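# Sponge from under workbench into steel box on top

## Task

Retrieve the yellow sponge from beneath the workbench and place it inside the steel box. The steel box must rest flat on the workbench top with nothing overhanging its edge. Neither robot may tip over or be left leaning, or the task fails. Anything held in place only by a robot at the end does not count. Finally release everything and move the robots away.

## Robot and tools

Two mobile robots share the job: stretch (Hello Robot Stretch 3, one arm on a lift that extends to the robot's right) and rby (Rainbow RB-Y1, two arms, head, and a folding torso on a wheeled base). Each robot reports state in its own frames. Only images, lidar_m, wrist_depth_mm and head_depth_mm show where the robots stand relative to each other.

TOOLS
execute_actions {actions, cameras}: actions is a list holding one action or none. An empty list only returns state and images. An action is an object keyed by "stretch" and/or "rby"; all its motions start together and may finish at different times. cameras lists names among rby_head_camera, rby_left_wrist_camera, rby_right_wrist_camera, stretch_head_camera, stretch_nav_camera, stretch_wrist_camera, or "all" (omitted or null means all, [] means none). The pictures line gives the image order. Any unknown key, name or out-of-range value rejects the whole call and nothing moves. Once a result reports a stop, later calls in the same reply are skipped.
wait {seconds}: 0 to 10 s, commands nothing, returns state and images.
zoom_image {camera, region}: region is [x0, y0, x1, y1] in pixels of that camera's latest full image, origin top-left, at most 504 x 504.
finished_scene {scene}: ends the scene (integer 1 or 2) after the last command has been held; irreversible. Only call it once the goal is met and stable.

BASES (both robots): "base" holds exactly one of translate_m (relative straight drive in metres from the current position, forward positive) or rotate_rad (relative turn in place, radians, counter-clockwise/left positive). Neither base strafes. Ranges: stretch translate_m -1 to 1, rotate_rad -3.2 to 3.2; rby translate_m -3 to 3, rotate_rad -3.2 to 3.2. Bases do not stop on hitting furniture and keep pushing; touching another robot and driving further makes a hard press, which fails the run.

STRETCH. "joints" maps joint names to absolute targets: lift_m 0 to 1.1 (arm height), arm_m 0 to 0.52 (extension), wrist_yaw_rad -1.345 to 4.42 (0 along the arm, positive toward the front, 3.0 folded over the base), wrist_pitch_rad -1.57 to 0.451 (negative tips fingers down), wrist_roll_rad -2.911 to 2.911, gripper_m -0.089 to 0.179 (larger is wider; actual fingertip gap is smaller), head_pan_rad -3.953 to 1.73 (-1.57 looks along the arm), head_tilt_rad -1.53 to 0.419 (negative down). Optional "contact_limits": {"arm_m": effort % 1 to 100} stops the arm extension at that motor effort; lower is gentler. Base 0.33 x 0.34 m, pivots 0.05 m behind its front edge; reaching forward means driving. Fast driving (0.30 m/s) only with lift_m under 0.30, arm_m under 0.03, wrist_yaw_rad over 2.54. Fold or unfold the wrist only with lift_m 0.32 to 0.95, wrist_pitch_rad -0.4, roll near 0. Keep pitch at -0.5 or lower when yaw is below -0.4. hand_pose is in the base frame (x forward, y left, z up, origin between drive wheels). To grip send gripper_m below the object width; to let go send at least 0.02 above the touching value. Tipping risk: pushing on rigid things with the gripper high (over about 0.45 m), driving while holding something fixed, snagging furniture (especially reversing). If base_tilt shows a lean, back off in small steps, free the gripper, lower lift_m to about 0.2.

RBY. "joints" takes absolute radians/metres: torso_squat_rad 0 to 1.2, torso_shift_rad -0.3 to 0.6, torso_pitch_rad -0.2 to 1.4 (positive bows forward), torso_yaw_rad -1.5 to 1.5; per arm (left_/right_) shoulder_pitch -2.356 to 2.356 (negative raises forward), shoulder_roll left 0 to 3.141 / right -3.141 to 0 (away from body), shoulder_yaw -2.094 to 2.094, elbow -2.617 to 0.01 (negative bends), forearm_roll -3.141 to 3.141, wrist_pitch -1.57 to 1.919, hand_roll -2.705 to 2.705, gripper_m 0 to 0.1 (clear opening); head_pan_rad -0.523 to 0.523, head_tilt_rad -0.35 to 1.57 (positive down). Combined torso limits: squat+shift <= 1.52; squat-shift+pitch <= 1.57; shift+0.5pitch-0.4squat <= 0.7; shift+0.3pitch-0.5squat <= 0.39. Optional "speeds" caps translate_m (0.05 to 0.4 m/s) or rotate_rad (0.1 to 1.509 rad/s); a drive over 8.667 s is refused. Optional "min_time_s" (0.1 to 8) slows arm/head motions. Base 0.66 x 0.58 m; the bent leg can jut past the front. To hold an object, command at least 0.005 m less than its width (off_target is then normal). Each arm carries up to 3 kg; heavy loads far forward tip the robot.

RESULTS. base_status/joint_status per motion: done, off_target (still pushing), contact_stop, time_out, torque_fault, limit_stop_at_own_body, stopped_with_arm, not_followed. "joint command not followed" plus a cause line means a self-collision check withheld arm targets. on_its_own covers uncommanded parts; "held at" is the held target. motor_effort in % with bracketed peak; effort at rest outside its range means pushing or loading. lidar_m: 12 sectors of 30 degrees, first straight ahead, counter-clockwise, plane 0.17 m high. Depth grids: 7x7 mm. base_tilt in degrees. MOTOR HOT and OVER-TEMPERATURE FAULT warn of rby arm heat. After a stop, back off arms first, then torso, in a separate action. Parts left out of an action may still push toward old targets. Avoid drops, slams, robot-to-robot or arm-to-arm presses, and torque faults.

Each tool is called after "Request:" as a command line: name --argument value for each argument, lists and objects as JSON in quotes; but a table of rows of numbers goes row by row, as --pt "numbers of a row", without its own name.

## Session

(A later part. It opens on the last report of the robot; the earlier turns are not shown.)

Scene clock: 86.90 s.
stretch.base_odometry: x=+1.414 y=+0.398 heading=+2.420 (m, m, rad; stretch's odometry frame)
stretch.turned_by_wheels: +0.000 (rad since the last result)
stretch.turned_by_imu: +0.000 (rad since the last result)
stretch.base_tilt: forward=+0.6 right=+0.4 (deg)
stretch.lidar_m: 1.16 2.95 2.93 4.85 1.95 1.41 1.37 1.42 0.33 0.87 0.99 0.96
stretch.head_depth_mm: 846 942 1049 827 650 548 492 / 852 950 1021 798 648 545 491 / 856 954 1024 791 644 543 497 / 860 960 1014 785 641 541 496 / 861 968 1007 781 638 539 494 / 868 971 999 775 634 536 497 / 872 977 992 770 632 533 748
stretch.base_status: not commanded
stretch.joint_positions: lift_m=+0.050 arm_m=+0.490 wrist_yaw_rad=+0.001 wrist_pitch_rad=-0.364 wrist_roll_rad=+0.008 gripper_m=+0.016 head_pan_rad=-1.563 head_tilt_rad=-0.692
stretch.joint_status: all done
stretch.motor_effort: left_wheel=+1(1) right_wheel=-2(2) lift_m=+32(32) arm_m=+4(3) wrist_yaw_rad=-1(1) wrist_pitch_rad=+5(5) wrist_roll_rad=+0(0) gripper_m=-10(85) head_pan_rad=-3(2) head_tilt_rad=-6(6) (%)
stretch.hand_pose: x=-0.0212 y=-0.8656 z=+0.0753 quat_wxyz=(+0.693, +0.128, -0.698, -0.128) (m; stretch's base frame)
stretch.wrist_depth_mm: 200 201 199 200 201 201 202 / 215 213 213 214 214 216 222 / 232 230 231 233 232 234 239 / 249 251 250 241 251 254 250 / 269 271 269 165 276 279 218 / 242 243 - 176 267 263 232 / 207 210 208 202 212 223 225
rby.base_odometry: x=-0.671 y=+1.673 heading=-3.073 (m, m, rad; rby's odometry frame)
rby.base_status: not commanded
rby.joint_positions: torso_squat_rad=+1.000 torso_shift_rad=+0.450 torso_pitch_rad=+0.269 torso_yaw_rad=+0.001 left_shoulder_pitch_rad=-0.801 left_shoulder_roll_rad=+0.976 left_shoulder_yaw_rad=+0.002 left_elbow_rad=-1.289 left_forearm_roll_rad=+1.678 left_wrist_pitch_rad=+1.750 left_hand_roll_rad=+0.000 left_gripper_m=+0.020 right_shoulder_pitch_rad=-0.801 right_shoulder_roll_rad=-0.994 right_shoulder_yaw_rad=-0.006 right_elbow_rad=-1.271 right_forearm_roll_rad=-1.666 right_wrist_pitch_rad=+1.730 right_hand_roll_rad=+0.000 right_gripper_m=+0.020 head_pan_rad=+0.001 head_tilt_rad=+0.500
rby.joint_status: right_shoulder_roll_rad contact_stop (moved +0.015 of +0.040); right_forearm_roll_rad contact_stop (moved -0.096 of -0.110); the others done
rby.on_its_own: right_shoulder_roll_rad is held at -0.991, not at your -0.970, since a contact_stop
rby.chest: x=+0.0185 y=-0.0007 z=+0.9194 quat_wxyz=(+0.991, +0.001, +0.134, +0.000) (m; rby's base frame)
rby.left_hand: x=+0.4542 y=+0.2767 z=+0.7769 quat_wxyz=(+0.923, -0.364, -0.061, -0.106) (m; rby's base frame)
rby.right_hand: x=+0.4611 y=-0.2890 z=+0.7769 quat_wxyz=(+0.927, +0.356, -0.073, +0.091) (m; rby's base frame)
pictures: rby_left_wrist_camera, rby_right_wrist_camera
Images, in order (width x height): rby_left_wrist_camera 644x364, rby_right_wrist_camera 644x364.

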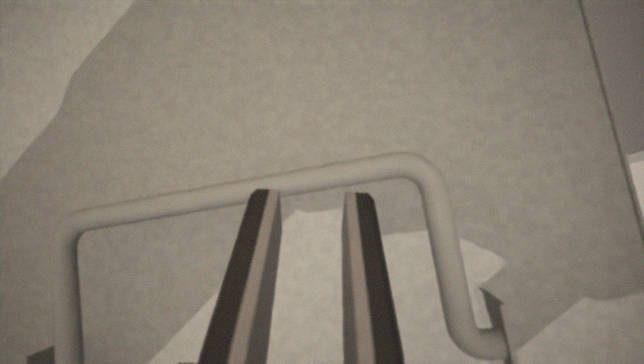

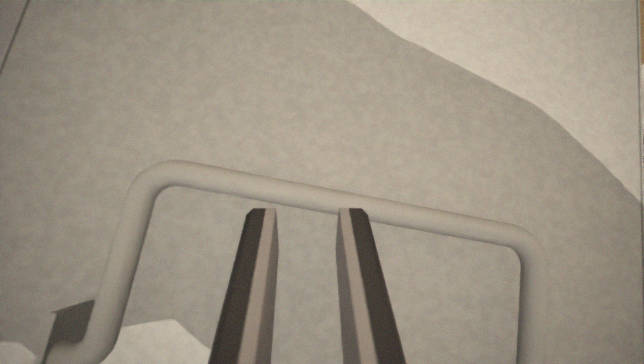

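Request:
execute_actions --actions '[{"rby":{"joints":{"left_forearm_roll_rad":1.5,"right_forearm_roll_rad":-1.5,"left_shoulder_roll_rad":1.08,"right_shoulder_roll_rad":-1.08}},"stretch":{"joints":{"lift_m":0.1,"wrist_pitch_rad":-0.1}}}]' --cameras '[]'

Request:
execute_actions --actions '[{"rby":{"joints":{"torso_squat_rad":1.07,"left_shoulder_pitch_rad":-0.76,"right_shoulder_pitch_rad":-0.76}},"stretch":{"joints":{"arm_m":0.0}}}]' --cameras '[]'

Request:
execute_actions --actions '[{"rby":{"joints":{"left_forearm_roll_rad":1.65,"right_forearm_roll_rad":-1.65,"left_shoulder_roll_rad":0.99,"right_shoulder_roll_rad":-1.0},"min_time_s":1.5}}]' --cameras '["stretch_wrist_camera","rby_left_wrist_camera","rby_right_wrist_camera"]'

Scene clock: 88.97 s.
stretch.base_odometry: x=+1.414 y=+0.398 heading=+2.420 (m, m, rad; stretch's odometry frame)
stretch.turned_by_wheels: +0.000 (rad since the last result)
stretch.turned_by_imu: +0.000 (rad since the last result)
stretch.base_tilt: forward=+0.7 right=+0.4 (deg)
stretch.lidar_m: 1.16 2.96 2.94 4.86 1.96 1.41 1.37 1.42 0.33 0.87 1.00 0.96
stretch.head_depth_mm: 848 944 1052 826 652 549 492 / 849 949 1017 797 648 545 492 / 852 950 1024 791 644 543 497 / 860 961 1011 786 640 541 497 / 861 968 1011 782 638 538 494 / 868 972 1002 776 634 536 496 / 872 977 993 774 631 534 747
stretch.base_status: not commanded
stretch.joint_positions: lift_m=+0.100 arm_m=+0.490 wrist_yaw_rad=+0.001 wrist_pitch_rad=-0.127 wrist_roll_rad=+0.008 gripper_m=+0.016 head_pan_rad=-1.563 head_tilt_rad=-0.692
stretch.joint_status: all done
stretch.motor_effort: left_wheel=+1(1) right_wheel=-2(2) lift_m=+50(54) arm_m=+4(4) wrist_yaw_rad=-2(1) wrist_pitch_rad=+10(11) wrist_roll_rad=+0(0) gripper_m=-9(11) head_pan_rad=-3(3) head_tilt_rad=-5(6) (%)
stretch.hand_pose: x=-0.0211 y=-0.8858 z=+0.1819 quat_wxyz=(+0.703, +0.046, -0.708, -0.045) (m; stretch's base frame)
stretch.wrist_depth_mm: 204 203 203 204 204 206 210 / 210 212 212 210 213 215 221 / 218 219 221 220 222 223 232 / 229 231 227 226 231 233 239 / 239 238 238 165 242 244 249 / 252 251 - 174 252 255 247 / 260 263 263 198 267 271 210
rby.base_odometry: x=-0.671 y=+1.673 heading=-3.073 (m, m, rad; rby's odometry frame)
rby.base_status: not commanded
rby.joint_positions: torso_squat_rad=+1.000 torso_shift_rad=+0.450 torso_pitch_rad=+0.270 torso_yaw_rad=+0.000 left_shoulder_pitch_rad=-0.800 left_shoulder_roll_rad=+1.080 left_shoulder_yaw_rad=+0.000 left_elbow_rad=-1.290 left_forearm_roll_rad=+1.500 left_wrist_pitch_rad=+1.750 left_hand_roll_rad=+0.000 left_gripper_m=+0.020 right_shoulder_pitch_rad=-0.800 right_shoulder_roll_rad=-1.080 right_shoulder_yaw_rad=-0.005 right_elbow_rad=-1.272 right_forearm_roll_rad=-1.500 right_wrist_pitch_rad=+1.730 right_hand_roll_rad=+0.000 right_gripper_m=+0.020 head_pan_rad=+0.001 head_tilt_rad=+0.500
rby.joint_status: all done
rby.chest: x=+0.0190 y=-0.0008 z=+0.9193 quat_wxyz=(+0.991, +0.001, +0.135, +0.000) (m; rby's base frame)
rby.left_hand: x=+0.4639 y=+0.3486 z=+0.7723 quat_wxyz=(+0.966, -0.237, -0.078, -0.070) (m; rby's base frame)
rby.right_hand: x=+0.4691 y=-0.3527 z=+0.7710 quat_wxyz=(+0.965, +0.242, -0.087, +0.059) (m; rby's base frame)
pictures: none
No camera images: the call's "cameras" was empty. Leave "cameras" out to get every camera's image.

Scene clock: 93.77 s.
stretch.base_odometry: x=+1.414 y=+0.398 heading=+2.420 (m, m, rad; stretch's odometry frame)
stretch.turned_by_wheels: +0.000 (rad since the last result)
stretch.turned_by_imu: +0.001 (rad since the last result)
stretch.base_tilt: forward=+0.7 right=+0.3 (deg)
stretch.lidar_m: 1.16 2.94 2.93 4.86 1.96 1.40 1.37 1.42 0.33 0.40 1.00 0.96
stretch.head_depth_mm: 847 944 1050 828 653 548 493 / 849 953 1018 796 649 545 491 / 855 956 1022 793 644 543 497 / 859 961 1014 786 641 541 496 / 864 968 1009 782 639 538 494 / 870 970 1001 778 634 536 497 / 874 977 990 771 632 535 749
stretch.base_status: not commanded
stretch.joint_positions: lift_m=+0.100 arm_m=+0.000 wrist_yaw_rad=+0.001 wrist_pitch_rad=-0.124 wrist_roll_rad=+0.008 gripper_m=+0.016 head_pan_rad=-1.563 head_tilt_rad=-0.692
stretch.joint_status: all done
stretch.motor_effort: left_wheel=+1(1) right_wheel=-2(2) lift_m=+50(50) arm_m=-4(4) wrist_yaw_rad=-2(1) wrist_pitch_rad=+8(10) wrist_roll_rad=+0(0) gripper_m=-9(10) head_pan_rad=-2(3) head_tilt_rad=-5(6) (%)
stretch.hand_pose: x=-0.0212 y=-0.3966 z=+0.1828 quat_wxyz=(+0.703, +0.044, -0.708, -0.044) (m; stretch's base frame)
stretch.wrist_depth_mm: 668 660 656 678 626 385 261 / 680 691 686 698 655 387 260 / 724 718 710 731 678 381 256 / 746 752 746 739 685 378 255 / 618 625 673 165 634 375 252 / 463 462 - 176 505 374 251 / 364 372 359 199 377 364 250
rby.base_odometry: x=-0.671 y=+1.673 heading=-3.073 (m, m, rad; rby's odometry frame)
rby.base_status: not commanded
rby.joint_positions: torso_squat_rad=+1.070 torso_shift_rad=+0.450 torso_pitch_rad=+0.270 torso_yaw_rad=+0.000 left_shoulder_pitch_rad=-0.760 left_shoulder_roll_rad=+1.080 left_shoulder_yaw_rad=+0.000 left_elbow_rad=-1.290 left_forearm_roll_rad=+1.500 left_wrist_pitch_rad=+1.750 left_hand_roll_rad=+0.000 left_gripper_m=+0.020 right_shoulder_pitch_rad=-0.760 right_shoulder_roll_rad=-1.080 right_shoulder_yaw_rad=-0.005 right_elbow_rad=-1.272 right_forearm_roll_rad=-1.500 right_wrist_pitch_rad=+1.730 right_hand_roll_rad=+0.000 right_gripper_m=+0.020 head_pan_rad=+0.001 head_tilt_rad=+0.500
rby.joint_status: all done
rby.chest: x=+0.0005 y=-0.0008 z=+0.8814 quat_wxyz=(+0.991, +0.001, +0.134, +0.000) (m; rby's base frame)
rby.left_hand: x=+0.4349 y=+0.3550 z=+0.7193 quat_wxyz=(+0.968, -0.236, -0.062, -0.059) (m; rby's base frame)
rby.right_hand: x=+0.4399 y=-0.3590 z=+0.7177 quat_wxyz=(+0.967, +0.241, -0.071, +0.048) (m; rby's base frame)
pictures: none
No camera images: the call's "cameras" was empty. Leave "cameras" out to get every camera's image.

Scene clock: 95.57 s.
stretch.base_odometry: x=+1.414 y=+0.398 heading=+2.420 (m, m, rad; stretch's odometry frame)
stretch.turned_by_wheels: +0.000 (rad since the last result)
stretch.turned_by_imu: +0.000 (rad since the last result)
stretch.base_tilt: forward=+0.9 right=+0.3 (deg)
stretch.lidar_m: 1.16 2.96 2.93 4.86 1.95 1.40 1.37 1.42 0.33 0.40 0.99 0.96
stretch.head_depth_mm: 847 946 1052 827 652 549 493 / 852 948 1017 796 648 546 492 / 852 957 1024 791 645 544 497 / 860 963 1011 788 642 541 497 / 865 969 1011 781 639 538 495 / 869 973 1003 775 634 536 497 / 872 975 991 772 631 534 750
stretch.base_status: not commanded
stretch.joint_positions: lift_m=+0.100 arm_m=+0.000 wrist_yaw_rad=+0.001 wrist_pitch_rad=-0.124 wrist_roll_rad=+0.008 gripper_m=+0.016 head_pan_rad=-1.563 head_tilt_rad=-0.692
stretch.joint_status: not commanded
stretch.motor_effort: left_wheel=+1(1) right_wheel=-2(2) lift_m=+50(50) arm_m=-4(3) wrist_yaw_rad=-2(1) wrist_pitch_rad=+8(8) wrist_roll_rad=+0(0) gripper_m=-10(10) head_pan_rad=-3(3) head_tilt_rad=-6(6) (%)
stretch.hand_pose: x=-0.0212 y=-0.3966 z=+0.1828 quat_wxyz=(+0.703, +0.044, -0.708, -0.044) (m; stretch's base frame)
stretch.wrist_depth_mm: 662 662 660 666 631 393 259 / 693 693 689 692 664 386 262 / 713 713 724 739 677 381 259 / 747 742 759 734 698 376 256 / 601 645 660 164 625 377 256 / 453 456 - 176 507 371 249 / 363 366 357 199 371 365 252
rby.base_odometry: x=-0.671 y=+1.673 heading=-3.073 (m, m, rad; rby's odometry frame)
rby.base_status: not commanded
rby.joint_positions: torso_squat_rad=+1.070 torso_shift_rad=+0.450 torso_pitch_rad=+0.270 torso_yaw_rad=+0.000 left_shoulder_pitch_rad=-0.760 left_shoulder_roll_rad=+0.990 left_shoulder_yaw_rad=+0.000 left_elbow_rad=-1.290 left_forearm_roll_rad=+1.650 left_wrist_pitch_rad=+1.750 left_hand_roll_rad=+0.000 left_gripper_m=+0.020 right_shoulder_pitch_rad=-0.760 right_shoulder_roll_rad=-1.000 right_shoulder_yaw_rad=-0.005 right_elbow_rad=-1.272 right_forearm_roll_rad=-1.650 right_wrist_pitch_rad=+1.730 right_hand_roll_rad=+0.000 right_gripper_m=+0.020 head_pan_rad=+0.001 head_tilt_rad=+0.500
rby.joint_status: all done
rby.chest: x=+0.0005 y=-0.0008 z=+0.8814 quat_wxyz=(+0.991, +0.001, +0.134, +0.000) (m; rby's base frame)
rby.left_hand: x=+0.4280 y=+0.2925 z=+0.7210 quat_wxyz=(+0.933, -0.344, -0.047, -0.089) (m; rby's base frame)
rby.right_hand: x=+0.4338 y=-0.3001 z=+0.7211 quat_wxyz=(+0.934, +0.345, -0.058, +0.076) (m; rby's base frame)
pictures: rby_left_wrist_camera, rby_right_wrist_camera, stretch_wrist_camera
Images, in order (width x height): rby_left_wrist_camera 644x364, rby_right_wrist_camera 644x364, stretch_wrist_camera 644x364.

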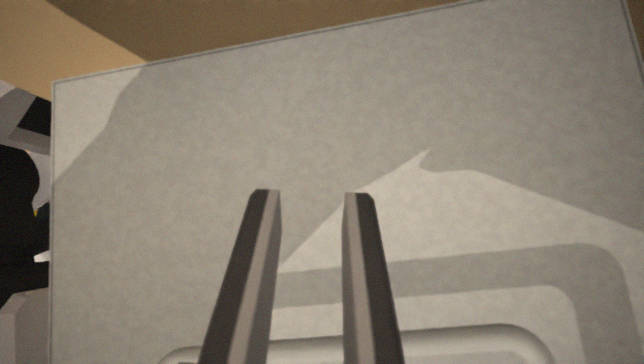

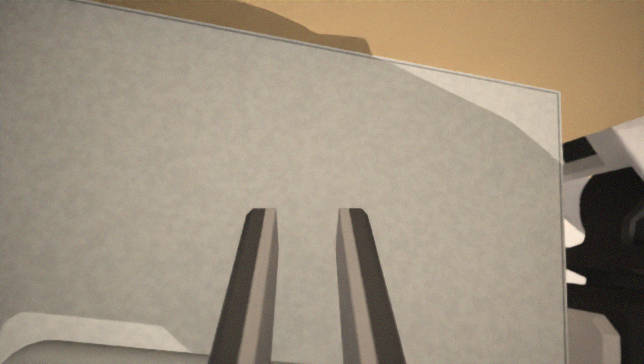

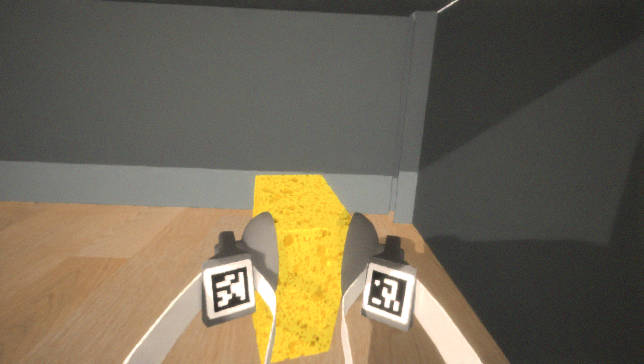

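Request:
execute_actions --actions '[{"rby":{"base":{"translate_m":0.035},"speeds":{"translate_m":0.05},"joints":{"left_shoulder_roll_rad":0.97,"right_shoulder_roll_rad":-0.98}},"stretch":{"joints":{"wrist_yaw_rad":1.5,"wrist_pitch_rad":-0.3}}}]' --cameras '["rby_left_wrist_camera","rby_right_wrist_camera"]'

Request:
execute_actions --actions '[{"rby":{"joints":{"torso_squat_rad":0.95}},"stretch":{"base":{"translate_m":0.3}}}]' --cameras '["rby_head_camera","rby_left_wrist_camera","rby_right_wrist_camera"]'

Scene clock: 98.90 s.
stretch.base_odometry: x=+1.414 y=+0.398 heading=+2.420 (m, m, rad; stretch's odometry frame)
stretch.turned_by_wheels: +0.000 (rad since the last result)
stretch.turned_by_imu: +0.000 (rad since the last result)
stretch.base_tilt: forward=+0.4 right=+0.3 (deg)
stretch.lidar_m: 1.16 2.97 2.96 4.85 1.95 1.40 1.37 1.42 0.33 0.87 1.05 0.28
stretch.head_depth_mm: 845 945 1052 829 652 548 493 / 849 949 1022 797 647 546 491 / 855 957 1022 792 644 543 497 / 859 962 1011 786 641 541 497 / 866 966 1011 783 637 539 494 / 868 971 1002 777 634 536 497 / 872 978 995 773 631 534 749
stretch.base_status: not commanded
stretch.joint_positions: lift_m=+0.101 arm_m=+0.001 wrist_yaw_rad=+1.486 wrist_pitch_rad=-0.227 wrist_roll_rad=-0.007 gripper_m=+0.016 head_pan_rad=-1.563 head_tilt_rad=-0.692
stretch.joint_status: wrist_pitch_rad off_target (ended at -0.227, target -0.300); the others done
stretch.on_its_own: wrist_yaw_rad is at rest, and its effort (+13) is outside its rest range (-12 to +12); wrist_pitch_rad is at rest, and its effort (-26) is outside its rest range (-20 to +32)
stretch.motor_effort: left_wheel=+1(2) right_wheel=-2(2) lift_m=+12(50) arm_m=-9(9) wrist_yaw_rad=+13(27) wrist_pitch_rad=-26(31) wrist_roll_rad=+6(10) gripper_m=-10(9) head_pan_rad=-2(2) head_tilt_rad=-6(6) (%)
stretch.hand_pose: x=+0.2220 y=-0.1664 z=+0.1585 quat_wxyz=(+0.573, +0.533, -0.461, +0.418) (m; stretch's base frame)
stretch.wrist_depth_mm: - - - - 785 845 852 / - - - - 839 833 846 / 984 - - - 861 926 917 / 660 678 673 653 763 807 841 / 471 499 533 166 492 556 586 / 377 388 - 175 352 427 434 / 319 319 317 200 328 334 353
rby.base_odometry: x=-0.706 y=+1.671 heading=-3.072 (m, m, rad; rby's odometry frame)
rby.base_status: done
rby.joint_positions: torso_squat_rad=+1.070 torso_shift_rad=+0.450 torso_pitch_rad=+0.270 torso_yaw_rad=+0.000 left_shoulder_pitch_rad=-0.760 left_shoulder_roll_rad=+0.970 left_shoulder_yaw_rad=+0.000 left_elbow_rad=-1.290 left_forearm_roll_rad=+1.650 left_wrist_pitch_rad=+1.750 left_hand_roll_rad=+0.000 left_gripper_m=+0.020 right_shoulder_pitch_rad=-0.760 right_shoulder_roll_rad=-0.980 right_shoulder_yaw_rad=-0.005 right_elbow_rad=-1.272 right_forearm_roll_rad=-1.650 right_wrist_pitch_rad=+1.730 right_hand_roll_rad=+0.000 right_gripper_m=+0.020 head_pan_rad=+0.001 head_tilt_rad=+0.500
rby.joint_status: all done
rby.chest: x=+0.0005 y=-0.0008 z=+0.8814 quat_wxyz=(+0.991, +0.001, +0.134, +0.000) (m; rby's base frame)
rby.left_hand: x=+0.4274 y=+0.2848 z=+0.7178 quat_wxyz=(+0.930, -0.353, -0.044, -0.092) (m; rby's base frame)
rby.right_hand: x=+0.4333 y=-0.2923 z=+0.7178 quat_wxyz=(+0.930, +0.354, -0.055, +0.078) (m; rby's base frame)
pictures: rby_left_wrist_camera, rby_right_wrist_camera
ARM HIT: stretch's arm struck its own base hard.
Images, in order (width x height): rby_left_wrist_camera 644x364, rby_right_wrist_camera 644x364.

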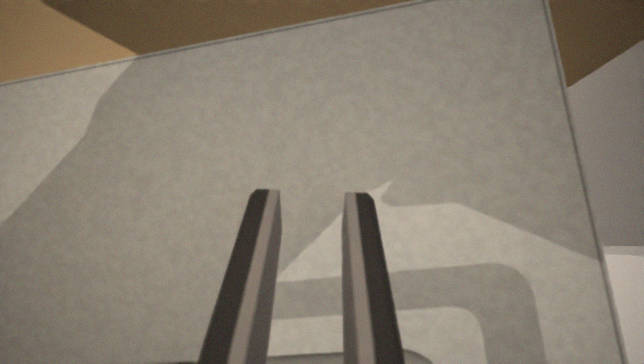

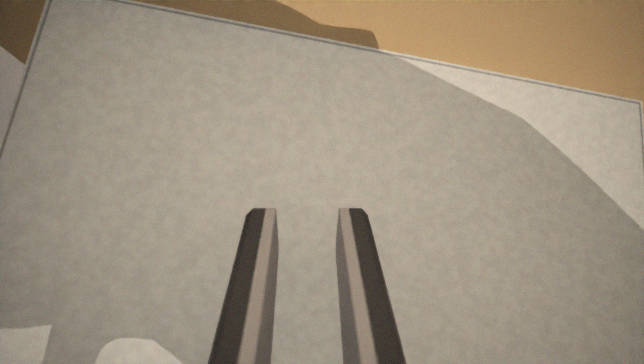

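Scene clock: 103.03 s.
stretch.base_odometry: x=+1.189 y=+0.596 heading=+2.420 (m, m, rad; stretch's odometry frame)
stretch.turned_by_wheels: +0.000 (rad since the last result)
stretch.turned_by_imu: +0.001 (rad since the last result)
stretch.base_tilt: forward=+0.6 right=+0.3 (deg)
stretch.lidar_m: 1.16 2.88 2.76 4.87 2.37 1.71 1.67 0.56 0.75 0.96 0.93 0.28
stretch.head_depth_mm: 844 943 1011 803 653 547 493 / 849 947 1018 797 648 545 490 / 853 955 1022 793 644 543 495 / 858 959 1018 786 641 541 497 / 863 964 1009 783 637 539 495 / 867 971 1001 777 635 536 495 / 873 975 991 772 632 534 747
stretch.base_status: done
stretch.joint_positions: lift_m=+0.101 arm_m=+0.001 wrist_yaw_rad=+1.486 wrist_pitch_rad=-0.227 wrist_roll_rad=-0.007 gripper_m=+0.016 head_pan_rad=-1.563 head_tilt_rad=-0.692
stretch.joint_status: not commanded
stretch.on_its_own: wrist_pitch_rad is at rest, and its effort (-26) is outside its rest range (-20 to +32)
stretch.motor_effort: left_wheel=+1(5) right_wheel=-2(1) lift_m=+12(12) arm_m=-9(8) wrist_yaw_rad=+12(12) wrist_pitch_rad=-26(26) wrist_roll_rad=+6(6) gripper_m=-10(9) head_pan_rad=-3(3) head_tilt_rad=-5(5) (%)
stretch.hand_pose: x=+0.2220 y=-0.1664 z=+0.1585 quat_wxyz=(+0.573, +0.533, -0.461, +0.418) (m; stretch's base frame)
stretch.wrist_depth_mm: - - - - 510 509 529 / - - - - 527 534 565 / - - - - 571 573 602 / 640 670 682 685 587 604 624 / 478 494 537 165 483 553 578 / 373 380 - 176 355 421 439 / 314 322 315 199 323 332 351
rby.base_odometry: x=-0.706 y=+1.671 heading=-3.072 (m, m, rad; rby's odometry frame)
rby.base_status: not commanded
rby.joint_positions: torso_squat_rad=+0.950 torso_shift_rad=+0.451 torso_pitch_rad=+0.272 torso_yaw_rad=+0.000 left_shoulder_pitch_rad=-0.758 left_shoulder_roll_rad=+0.971 left_shoulder_yaw_rad=+0.000 left_elbow_rad=-1.289 left_forearm_roll_rad=+1.649 left_wrist_pitch_rad=+1.750 left_hand_roll_rad=+0.000 left_gripper_m=+0.020 right_shoulder_pitch_rad=-0.757 right_shoulder_roll_rad=-0.981 right_shoulder_yaw_rad=-0.004 right_elbow_rad=-1.271 right_forearm_roll_rad=-1.648 right_wrist_pitch_rad=+1.730 right_hand_roll_rad=+0.000 right_gripper_m=+0.020 head_pan_rad=+0.001 head_tilt_rad=+0.500
rby.joint_status: all done
rby.chest: x=+0.0323 y=-0.0009 z=+0.9452 quat_wxyz=(+0.991, +0.001, +0.135, +0.000) (m; rby's base frame)
rby.left_hand: x=+0.4585 y=+0.2857 z=+0.7798 quat_wxyz=(+0.931, -0.352, -0.042, -0.090) (m; rby's base frame)
rby.right_hand: x=+0.4640 y=-0.2937 z=+0.7789 quat_wxyz=(+0.931, +0.353, -0.052, +0.076) (m; rby's base frame)
pictures: rby_head_camera, rby_left_wrist_camera, rby_right_wrist_camera
Images, in order (width x height): rby_head_camera 896x504, rby_left_wrist_camera 644x364, rby_right_wrist_camera 644x364.

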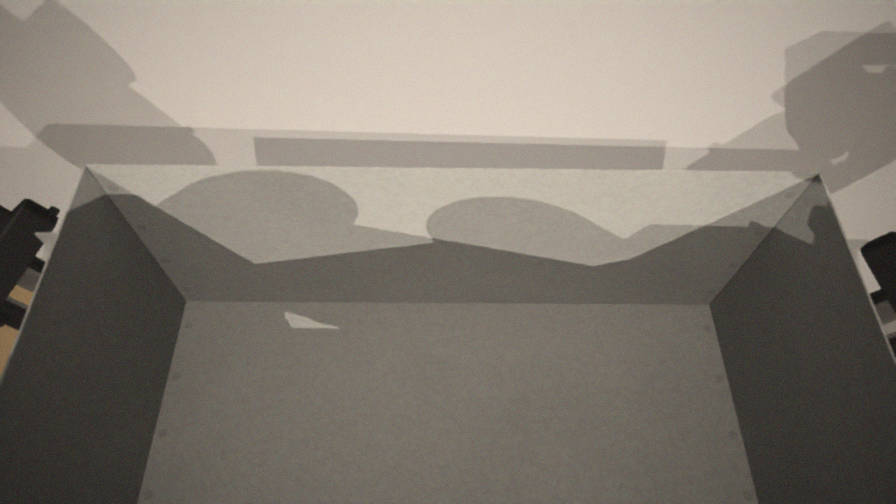

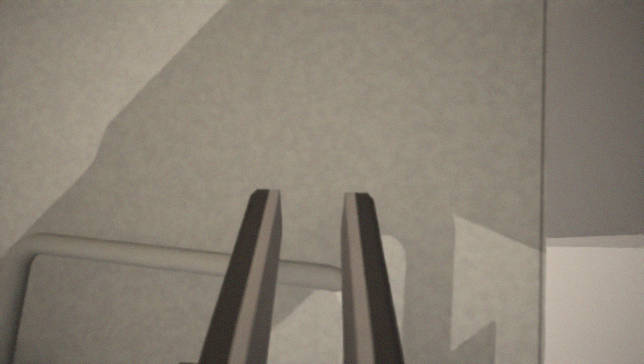

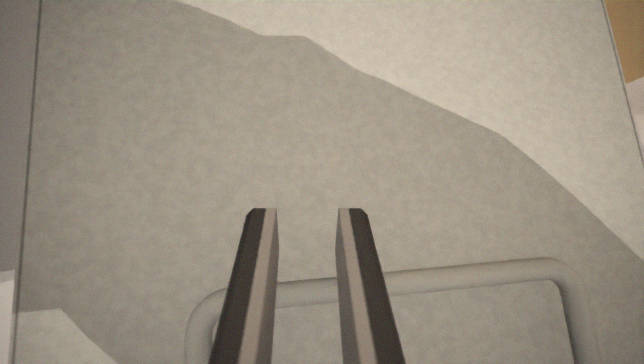

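Request:
execute_actions --actions '[{"rby":{"joints":{"torso_squat_rad":1.0}},"stretch":{"joints":{"lift_m":1.09}}}]' --cameras '[]'

Request:
execute_actions --actions '[{"rby":{"base":{"translate_m":-0.04},"speeds":{"translate_m":0.05}},"stretch":{"joints":{"wrist_pitch_rad":0}}}]' --cameras '[]'

Request:
execute_actions --actions '[{"rby":{"joints":{"torso_squat_rad":0.88}}}]' --cameras '["rby_head_camera","rby_left_wrist_camera","rby_right_wrist_camera","stretch_nav_camera"]'

Scene clock: 113.53 s.
stretch.base_odometry: x=+1.189 y=+0.596 heading=+2.420 (m, m, rad; stretch's odometry frame)
stretch.turned_by_wheels: +0.000 (rad since the last result)
stretch.turned_by_imu: +0.002 (rad since the last result)
stretch.base_tilt: forward=+0.6 right=+0.4 (deg)
stretch.lidar_m: 1.16 2.88 2.76 4.88 2.37 1.71 1.66 0.56 0.75 0.96 0.86 0.68
stretch.head_depth_mm: - - - - 618 548 493 / - - - - 609 545 491 / - 955 - - 611 543 495 / 861 960 1027 - - 529 497 / 862 964 1014 - - 521 495 / 867 973 1040 - - 519 495 / 872 963 - - - 524 748
stretch.base_status: not commanded
stretch.joint_positions: lift_m=+1.090 arm_m=+0.000 wrist_yaw_rad=+1.497 wrist_pitch_rad=-0.315 wrist_roll_rad=+0.004 gripper_m=+0.016 head_pan_rad=-1.563 head_tilt_rad=-0.692
stretch.joint_status: all done
stretch.on_its_own: wrist_pitch_rad moved -0.088 to your old target -0.300
stretch.motor_effort: left_wheel=+1(1) right_wheel=-2(2) lift_m=+51(49) arm_m=-4(9) wrist_yaw_rad=+2(12) wrist_pitch_rad=+5(26) wrist_roll_rad=+2(6) gripper_m=-9(10) head_pan_rad=-2(2) head_tilt_rad=-6(5) (%)
stretch.hand_pose: x=+0.2141 y=-0.1627 z=+1.1260 quat_wxyz=(+0.587, +0.557, -0.437, +0.393) (m; stretch's base frame)
stretch.wrist_depth_mm: - - - - - - - / - - - - - - - / - - - - - - - / - - - - - - - / - - - 165 844 856 852 / - - - 176 677 670 695 / - - - 199 534 545 564
rby.base_odometry: x=-0.706 y=+1.671 heading=-3.072 (m, m, rad; rby's odometry frame)
rby.base_status: not commanded
rby.joint_positions: torso_squat_rad=+1.000 torso_shift_rad=+0.451 torso_pitch_rad=+0.271 torso_yaw_rad=+0.000 left_shoulder_pitch_rad=-0.758 left_shoulder_roll_rad=+0.972 left_shoulder_yaw_rad=+0.000 left_elbow_rad=-1.289 left_forearm_roll_rad=+1.649 left_wrist_pitch_rad=+1.750 left_hand_roll_rad=+0.000 left_gripper_m=+0.020 right_shoulder_pitch_rad=-0.757 right_shoulder_roll_rad=-0.981 right_shoulder_yaw_rad=-0.004 right_elbow_rad=-1.271 right_forearm_roll_rad=-1.648 right_wrist_pitch_rad=+1.730 right_hand_roll_rad=+0.000 right_gripper_m=+0.020 head_pan_rad=+0.001 head_tilt_rad=+0.500
rby.joint_status: all done
rby.chest: x=+0.0196 y=-0.0009 z=+0.9191 quat_wxyz=(+0.991, +0.001, +0.135, +0.000) (m; rby's base frame)
rby.left_hand: x=+0.4458 y=+0.2859 z=+0.7538 quat_wxyz=(+0.931, -0.352, -0.043, -0.090) (m; rby's base frame)
rby.right_hand: x=+0.4513 y=-0.2937 z=+0.7530 quat_wxyz=(+0.931, +0.353, -0.052, +0.076) (m; rby's base frame)
pictures: none
No camera images: the call's "cameras" was empty. Leave "cameras" out to get every camera's image.

Scene clock: 114.90 s.
stretch.base_odometry: x=+1.189 y=+0.596 heading=+2.420 (m, m, rad; stretch's odometry frame)
stretch.turned_by_wheels: +0.000 (rad since the last result)
stretch.turned_by_imu: +0.000 (rad since the last result)
stretch.base_tilt: forward=+0.6 right=+0.4 (deg)
stretch.lidar_m: 1.17 2.87 2.72 4.85 2.38 1.71 1.67 0.56 0.74 0.96 0.87 0.68
stretch.head_depth_mm: - - - - 617 548 493 / - - - - 615 546 490 / - 955 - - 612 544 496 / 857 961 1047 - 617 541 497 / 860 964 1051 - 613 538 494 / 867 972 1045 - - 536 495 / 857 960 - - - 534 747
stretch.base_status: not commanded
stretch.joint_positions: lift_m=+1.090 arm_m=+0.000 wrist_yaw_rad=+1.497 wrist_pitch_rad=-0.025 wrist_roll_rad=+0.004 gripper_m=+0.016 head_pan_rad=-1.563 head_tilt_rad=-0.692
stretch.joint_status: all done
stretch.motor_effort: left_wheel=+1(1) right_wheel=-2(2) lift_m=+51(51) arm_m=-4(3) wrist_yaw_rad=+3(3) wrist_pitch_rad=+9(10) wrist_roll_rad=+2(2) gripper_m=-9(10) head_pan_rad=-2(3) head_tilt_rad=-6(6) (%)
stretch.hand_pose: x=+0.2335 y=-0.1641 z=+1.1978 quat_wxyz=(+0.524, +0.489, -0.512, +0.474) (m; stretch's base frame)
stretch.wrist_depth_mm: - - - - - - - / - - - - - - - / - - - - - - - / - - - - - - 998 / - - - 165 - - - / - - - 175 - - - / - - - 200 776 841 847
rby.base_odometry: x=-0.666 y=+1.673 heading=-3.073 (m, m, rad; rby's odometry frame)
rby.base_status: done
rby.joint_positions: torso_squat_rad=+1.000 torso_shift_rad=+0.451 torso_pitch_rad=+0.271 torso_yaw_rad=+0.000 left_shoulder_pitch_rad=-0.758 left_shoulder_roll_rad=+0.972 left_shoulder_yaw_rad=+0.000 left_elbow_rad=-1.289 left_forearm_roll_rad=+1.649 left_wrist_pitch_rad=+1.750 left_hand_roll_rad=+0.000 left_gripper_m=+0.020 right_shoulder_pitch_rad=-0.757 right_shoulder_roll_rad=-0.981 right_shoulder_yaw_rad=-0.004 right_elbow_rad=-1.271 right_forearm_roll_rad=-1.648 right_wrist_pitch_rad=+1.730 right_hand_roll_rad=+0.000 right_gripper_m=+0.020 head_pan_rad=+0.001 head_tilt_rad=+0.500
rby.joint_status: not commanded
rby.chest: x=+0.0196 y=-0.0009 z=+0.9191 quat_wxyz=(+0.991, +0.001, +0.135, +0.000) (m; rby's base frame)
rby.left_hand: x=+0.4458 y=+0.2859 z=+0.7537 quat_wxyz=(+0.931, -0.352, -0.042, -0.090) (m; rby's base frame)
rby.right_hand: x=+0.4514 y=-0.2937 z=+0.7531 quat_wxyz=(+0.931, +0.353, -0.052, +0.076) (m; rby's base frame)
pictures: none
No camera images: the call's "cameras" was empty. Leave "cameras" out to get every camera's image.

Scene clock: 116.07 s.
stretch.base_odometry: x=+1.189 y=+0.596 heading=+2.420 (m, m, rad; stretch's odometry frame)
stretch.turned_by_wheels: +0.000 (rad since the last result)
stretch.turned_by_imu: +0.000 (rad since the last result)
stretch.base_tilt: forward=+0.6 right=+0.4 (deg)
stretch.lidar_m: 1.16 2.88 2.72 4.86 2.38 1.71 1.67 0.56 0.74 0.96 0.86 0.68
stretch.head_depth_mm: - - - - 617 549 492 / - - - - 615 546 491 / - 956 - - 613 544 495 / 858 961 1046 - 615 541 496 / 861 966 1049 - 614 538 494 / 868 969 1047 - - 536 495 / 860 960 - - - 533 748
stretch.base_status: not commanded
stretch.joint_positions: lift_m=+1.090 arm_m=+0.000 wrist_yaw_rad=+1.497 wrist_pitch_rad=-0.025 wrist_roll_rad=+0.004 gripper_m=+0.016 head_pan_rad=-1.563 head_tilt_rad=-0.692
stretch.joint_status: not commanded
stretch.motor_effort: left_wheel=+1(1) right_wheel=-2(2) lift_m=+50(50) arm_m=-4(4) wrist_yaw_rad=+3(2) wrist_pitch_rad=+9(9) wrist_roll_rad=+2(1) gripper_m=-10(9) head_pan_rad=-3(2) head_tilt_rad=-6(6) (%)
stretch.hand_pose: x=+0.2335 y=-0.1641 z=+1.1978 quat_wxyz=(+0.524, +0.489, -0.512, +0.474) (m; stretch's base frame)
stretch.wrist_depth_mm: - - - - - - - / - - - - - - - / - - - - - - 991 / - - - - - - - / - - - 163 - - - / - - - 174 - - 998 / - - - 198 789 855 890
rby.base_odometry: x=-0.666 y=+1.673 heading=-3.073 (m, m, rad; rby's odometry frame)
rby.base_status: not commanded
rby.joint_positions: torso_squat_rad=+0.880 torso_shift_rad=+0.451 torso_pitch_rad=+0.272 torso_yaw_rad=+0.000 left_shoulder_pitch_rad=-0.758 left_shoulder_roll_rad=+0.972 left_shoulder_yaw_rad=-0.001 left_elbow_rad=-1.289 left_forearm_roll_rad=+1.648 left_wrist_pitch_rad=+1.750 left_hand_roll_rad=+0.000 left_gripper_m=+0.020 right_shoulder_pitch_rad=-0.756 right_shoulder_roll_rad=-0.981 right_shoulder_yaw_rad=-0.004 right_elbow_rad=-1.270 right_forearm_roll_rad=-1.648 right_wrist_pitch_rad=+1.730 right_hand_roll_rad=+0.000 right_gripper_m=+0.020 head_pan_rad=+0.001 head_tilt_rad=+0.500
rby.joint_status: all done
rby.chest: x=+0.0494 y=-0.0009 z=+0.9801 quat_wxyz=(+0.991, +0.001, +0.135, +0.000) (m; rby's base frame)
rby.left_hand: x=+0.4752 y=+0.2861 z=+0.8141 quat_wxyz=(+0.931, -0.351, -0.042, -0.090) (m; rby's base frame)
rby.right_hand: x=+0.4809 y=-0.2941 z=+0.8136 quat_wxyz=(+0.931, +0.352, -0.052, +0.076) (m; rby's base frame)
pictures: rby_head_camera, rby_left_wrist_camera, rby_right_wrist_camera, stretch_nav_camera (sideways: a quarter turn counterclockwise sets it upright)
Images, in order (width x height): rby_head_camera 896x504, rby_left_wrist_camera 644x364, rby_right_wrist_camera 644x364, stretch_nav_camera 672x504.

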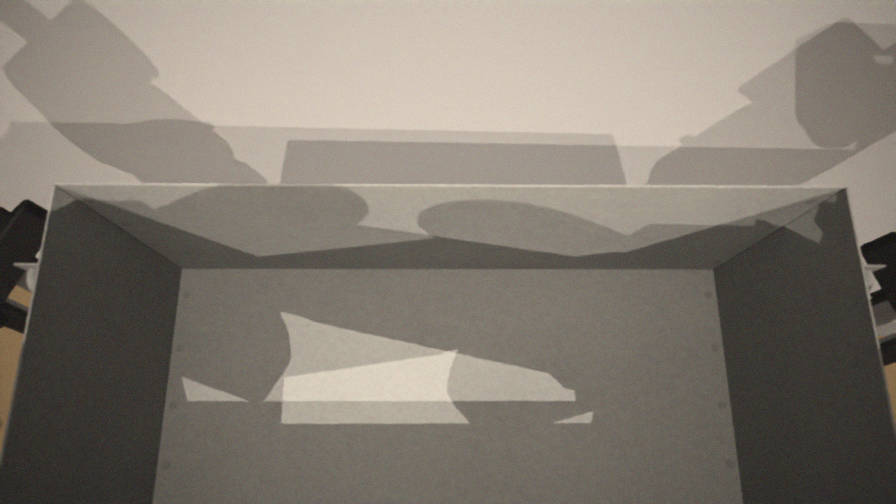

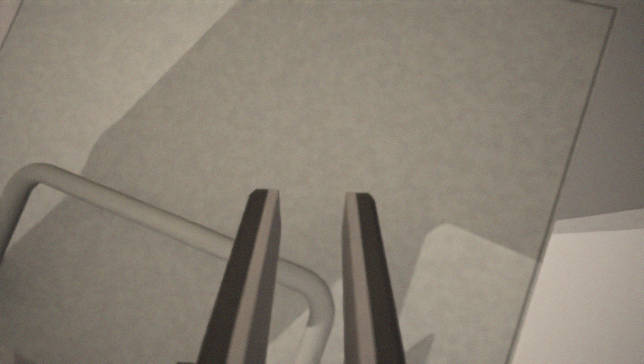

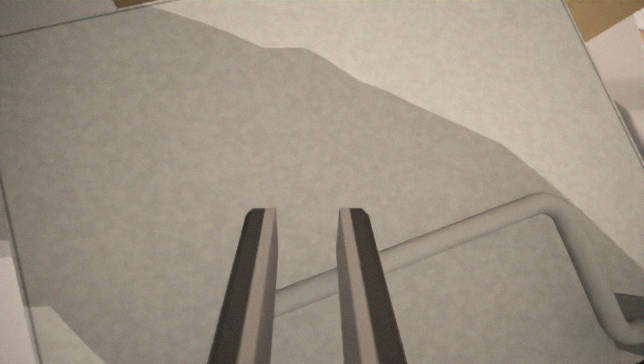

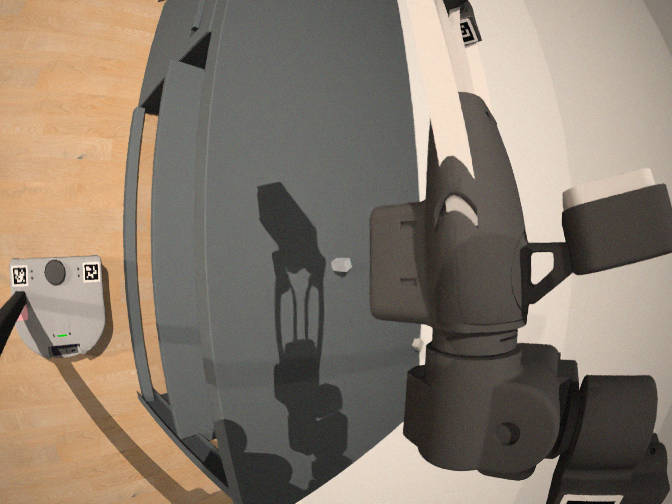

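Request:
execute_actions --actions '[{"rby":{"joints":{"torso_squat_rad":1.07}}}]' --cameras '[]'

Request:
execute_actions --actions '[{"rby":{"base":{"translate_m":-0.06},"speeds":{"translate_m":0.05}}}]' --cameras '["rby_left_wrist_camera","rby_right_wrist_camera"]'

Request:
execute_actions --actions '[{"rby":{"joints":{"torso_squat_rad":0.9}}}]' --cameras '["rby_left_wrist_camera","rby_right_wrist_camera"]'

Scene clock: 118.60 s.
stretch.base_odometry: x=+1.189 y=+0.596 heading=+2.420 (m, m, rad; stretch's odometry frame)
stretch.turned_by_wheels: +0.000 (rad since the last result)
stretch.turned_by_imu: +0.000 (rad since the last result)
stretch.base_tilt: forward=+0.6 right=+0.2 (deg)
stretch.lidar_m: 1.16 2.87 2.73 4.87 2.38 1.71 1.66 0.56 0.75 0.96 0.87 0.68
stretch.head_depth_mm: - - - - 618 549 493 / - - - - 615 546 490 / - 960 - - 612 544 494 / 859 959 1047 - 616 540 496 / 864 961 1051 - 614 538 494 / 866 970 1044 - - 535 496 / 858 959 - - - 534 746
stretch.base_status: not commanded
stretch.joint_positions: lift_m=+1.090 arm_m=+0.000 wrist_yaw_rad=+1.497 wrist_pitch_rad=-0.025 wrist_roll_rad=+0.004 gripper_m=+0.016 head_pan_rad=-1.563 head_tilt_rad=-0.692
stretch.joint_status: not commanded
stretch.motor_effort: left_wheel=+1(1) right_wheel=-2(2) lift_m=+50(51) arm_m=-4(4) wrist_yaw_rad=+2(2) wrist_pitch_rad=+9(9) wrist_roll_rad=+2(2) gripper_m=-10(10) head_pan_rad=-3(3) head_tilt_rad=-6(6) (%)
stretch.hand_pose: x=+0.2335 y=-0.1641 z=+1.1978 quat_wxyz=(+0.524, +0.489, -0.512, +0.474) (m; stretch's base frame)
stretch.wrist_depth_mm: - - - - - - - / - - - - - - - / - - - - - - - / - - - - - - 974 / - - - 165 - - - / - - - 176 - - 992 / - - - 199 777 824 833
rby.base_odometry: x=-0.666 y=+1.673 heading=-3.073 (m, m, rad; rby's odometry frame)
rby.base_status: not commanded
rby.joint_positions: torso_squat_rad=+1.070 torso_shift_rad=+0.450 torso_pitch_rad=+0.270 torso_yaw_rad=+0.000 left_shoulder_pitch_rad=-0.760 left_shoulder_roll_rad=+0.970 left_shoulder_yaw_rad=+0.000 left_elbow_rad=-1.290 left_forearm_roll_rad=+1.650 left_wrist_pitch_rad=+1.750 left_hand_roll_rad=+0.000 left_gripper_m=+0.020 right_shoulder_pitch_rad=-0.759 right_shoulder_roll_rad=-0.980 right_shoulder_yaw_rad=-0.004 right_elbow_rad=-1.272 right_forearm_roll_rad=-1.650 right_wrist_pitch_rad=+1.730 right_hand_roll_rad=+0.000 right_gripper_m=+0.020 head_pan_rad=+0.001 head_tilt_rad=+0.500
rby.joint_status: all done
rby.chest: x=+0.0005 y=-0.0008 z=+0.8814 quat_wxyz=(+0.991, +0.001, +0.134, +0.000) (m; rby's base frame)
rby.left_hand: x=+0.4272 y=+0.2848 z=+0.7175 quat_wxyz=(+0.930, -0.353, -0.044, -0.092) (m; rby's base frame)
rby.right_hand: x=+0.4332 y=-0.2924 z=+0.7175 quat_wxyz=(+0.930, +0.354, -0.054, +0.078) (m; rby's base frame)
pictures: none
No camera images: the call's "cameras" was empty. Leave "cameras" out to get every camera's image.

Scene clock: 120.53 s.
stretch.base_odometry: x=+1.189 y=+0.596 heading=+2.420 (m, m, rad; stretch's odometry frame)
stretch.turned_by_wheels: +0.000 (rad since the last result)
stretch.turned_by_imu: +0.000 (rad since the last result)
stretch.base_tilt: forward=+0.6 right=+0.4 (deg)
stretch.lidar_m: 1.16 2.88 2.69 4.85 2.38 1.71 1.67 0.56 0.74 0.96 0.86 0.68
stretch.head_depth_mm: - - - - 617 548 492 / - - - - 615 545 490 / - 957 - - 611 543 495 / 859 961 1045 - 616 541 496 / 863 966 1049 - 614 538 494 / 867 970 1046 - - 535 495 / 859 961 - - - 534 749
stretch.base_status: not commanded
stretch.joint_positions: lift_m=+1.090 arm_m=+0.000 wrist_yaw_rad=+1.497 wrist_pitch_rad=-0.025 wrist_roll_rad=+0.004 gripper_m=+0.016 head_pan_rad=-1.563 head_tilt_rad=-0.692
stretch.joint_status: not commanded
stretch.motor_effort: left_wheel=+1(1) right_wheel=-2(2) lift_m=+50(51) arm_m=-4(4) wrist_yaw_rad=+3(2) wrist_pitch_rad=+9(9) wrist_roll_rad=+2(2) gripper_m=-10(10) head_pan_rad=-3(3) head_tilt_rad=-6(6) (%)
stretch.hand_pose: x=+0.2335 y=-0.1641 z=+1.1978 quat_wxyz=(+0.524, +0.489, -0.512, +0.474) (m; stretch's base frame)
stretch.wrist_depth_mm: - - - - - - - / - - - - - - - / - - - - - - - / - - - - - - - / - - - 165 - - - / - - - 175 - - 978 / - - - 199 788 838 900
rby.base_odometry: x=-0.606 y=+1.677 heading=-3.075 (m, m, rad; rby's odometry frame)
rby.base_status: done
rby.joint_positions: torso_squat_rad=+1.070 torso_shift_rad=+0.450 torso_pitch_rad=+0.270 torso_yaw_rad=+0.000 left_shoulder_pitch_rad=-0.760 left_shoulder_roll_rad=+0.970 left_shoulder_yaw_rad=+0.000 left_elbow_rad=-1.290 left_forearm_roll_rad=+1.650 left_wrist_pitch_rad=+1.750 left_hand_roll_rad=+0.000 left_gripper_m=+0.020 right_shoulder_pitch_rad=-0.760 right_shoulder_roll_rad=-0.980 right_shoulder_yaw_rad=-0.005 right_elbow_rad=-1.272 right_forearm_roll_rad=-1.650 right_wrist_pitch_rad=+1.730 right_hand_roll_rad=+0.000 right_gripper_m=+0.020 head_pan_rad=+0.001 head_tilt_rad=+0.500
rby.joint_status: not commanded
rby.chest: x=+0.0005 y=-0.0008 z=+0.8814 quat_wxyz=(+0.991, +0.001, +0.134, +0.000) (m; rby's base frame)
rby.left_hand: x=+0.4273 y=+0.2848 z=+0.7176 quat_wxyz=(+0.930, -0.353, -0.044, -0.092) (m; rby's base frame)
rby.right_hand: x=+0.4332 y=-0.2924 z=+0.7176 quat_wxyz=(+0.930, +0.354, -0.054, +0.078) (m; rby's base frame)
pictures: rby_left_wrist_camera, rby_right_wrist_camera
Images, in order (width x height): rby_left_wrist_camera 644x364, rby_right_wrist_camera 644x364.

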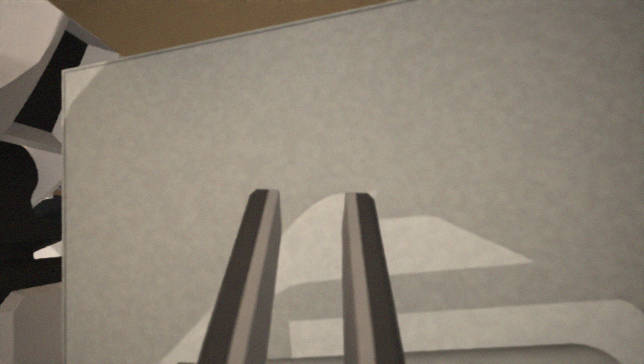

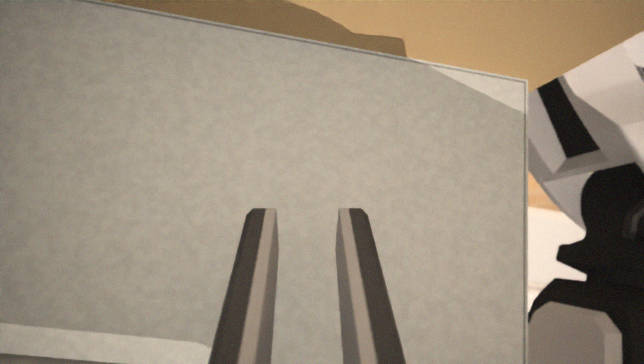

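Scene clock: 121.90 s.
stretch.base_odometry: x=+1.189 y=+0.596 heading=+2.420 (m, m, rad; stretch's odometry frame)
stretch.turned_by_wheels: +0.000 (rad since the last result)
stretch.turned_by_imu: +0.000 (rad since the last result)
stretch.base_tilt: forward=+0.8 right=+0.4 (deg)
stretch.lidar_m: 1.16 2.87 2.69 4.85 2.38 1.72 1.67 0.56 0.74 0.96 0.86 0.68
stretch.head_depth_mm: - - - - 617 549 493 / - - - - 615 546 491 / - 953 - - 612 543 495 / 858 960 1049 - 616 541 497 / 861 964 1052 - 614 538 494 / 868 971 1046 - - 535 496 / 859 963 - - - 533 747
stretch.base_status: not commanded
stretch.joint_positions: lift_m=+1.090 arm_m=+0.000 wrist_yaw_rad=+1.497 wrist_pitch_rad=-0.025 wrist_roll_rad=+0.004 gripper_m=+0.016 head_pan_rad=-1.563 head_tilt_rad=-0.692
stretch.joint_status: not commanded
stretch.motor_effort: left_wheel=+1(1) right_wheel=-2(2) lift_m=+51(50) arm_m=-4(3) wrist_yaw_rad=+2(2) wrist_pitch_rad=+9(9) wrist_roll_rad=+2(2) gripper_m=-10(9) head_pan_rad=-2(2) head_tilt_rad=-6(5) (%)
stretch.hand_pose: x=+0.2335 y=-0.1641 z=+1.1978 quat_wxyz=(+0.524, +0.489, -0.512, +0.474) (m; stretch's base frame)
stretch.wrist_depth_mm: - - - - - - - / - - - - - - - / - - - - - - - / - - - - - - 976 / - - - 164 - - - / - - - 175 - - 970 / - - - 198 781 861 843
rby.base_odometry: x=-0.606 y=+1.677 heading=-3.074 (m, m, rad; rby's odometry frame)
rby.base_status: not commanded
rby.joint_positions: torso_squat_rad=+0.900 torso_shift_rad=+0.451 torso_pitch_rad=+0.272 torso_yaw_rad=+0.000 left_shoulder_pitch_rad=-0.757 left_shoulder_roll_rad=+0.971 left_shoulder_yaw_rad=-0.001 left_elbow_rad=-1.288 left_forearm_roll_rad=+1.648 left_wrist_pitch_rad=+1.750 left_hand_roll_rad=+0.000 left_gripper_m=+0.020 right_shoulder_pitch_rad=-0.757 right_shoulder_roll_rad=-0.980 right_shoulder_yaw_rad=-0.004 right_elbow_rad=-1.270 right_forearm_roll_rad=-1.648 right_wrist_pitch_rad=+1.730 right_hand_roll_rad=+0.000 right_gripper_m=+0.020 head_pan_rad=+0.001 head_tilt_rad=+0.500
rby.joint_status: all done
rby.chest: x=+0.0448 y=-0.0009 z=+0.9703 quat_wxyz=(+0.991, +0.001, +0.136, +0.000) (m; rby's base frame)
rby.left_hand: x=+0.4704 y=+0.2858 z=+0.8038 quat_wxyz=(+0.931, -0.352, -0.041, -0.090) (m; rby's base frame)
rby.right_hand: x=+0.4763 y=-0.2937 z=+0.8037 quat_wxyz=(+0.931, +0.353, -0.051, +0.076) (m; rby's base frame)
pictures: rby_left_wrist_camera, rby_right_wrist_camera
Images, in order (width x height): rby_left_wrist_camera 644x364, rby_right_wrist_camera 644x364.

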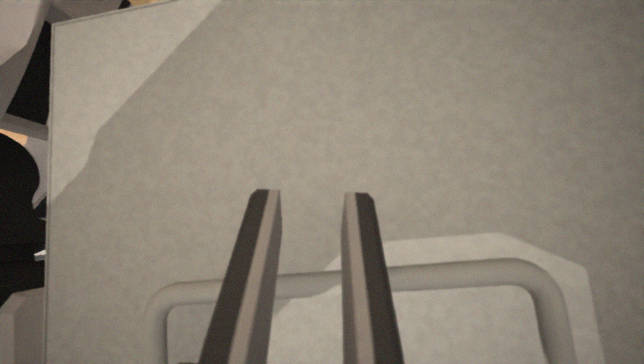

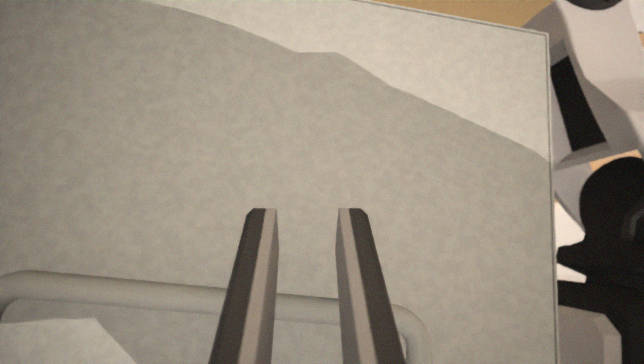

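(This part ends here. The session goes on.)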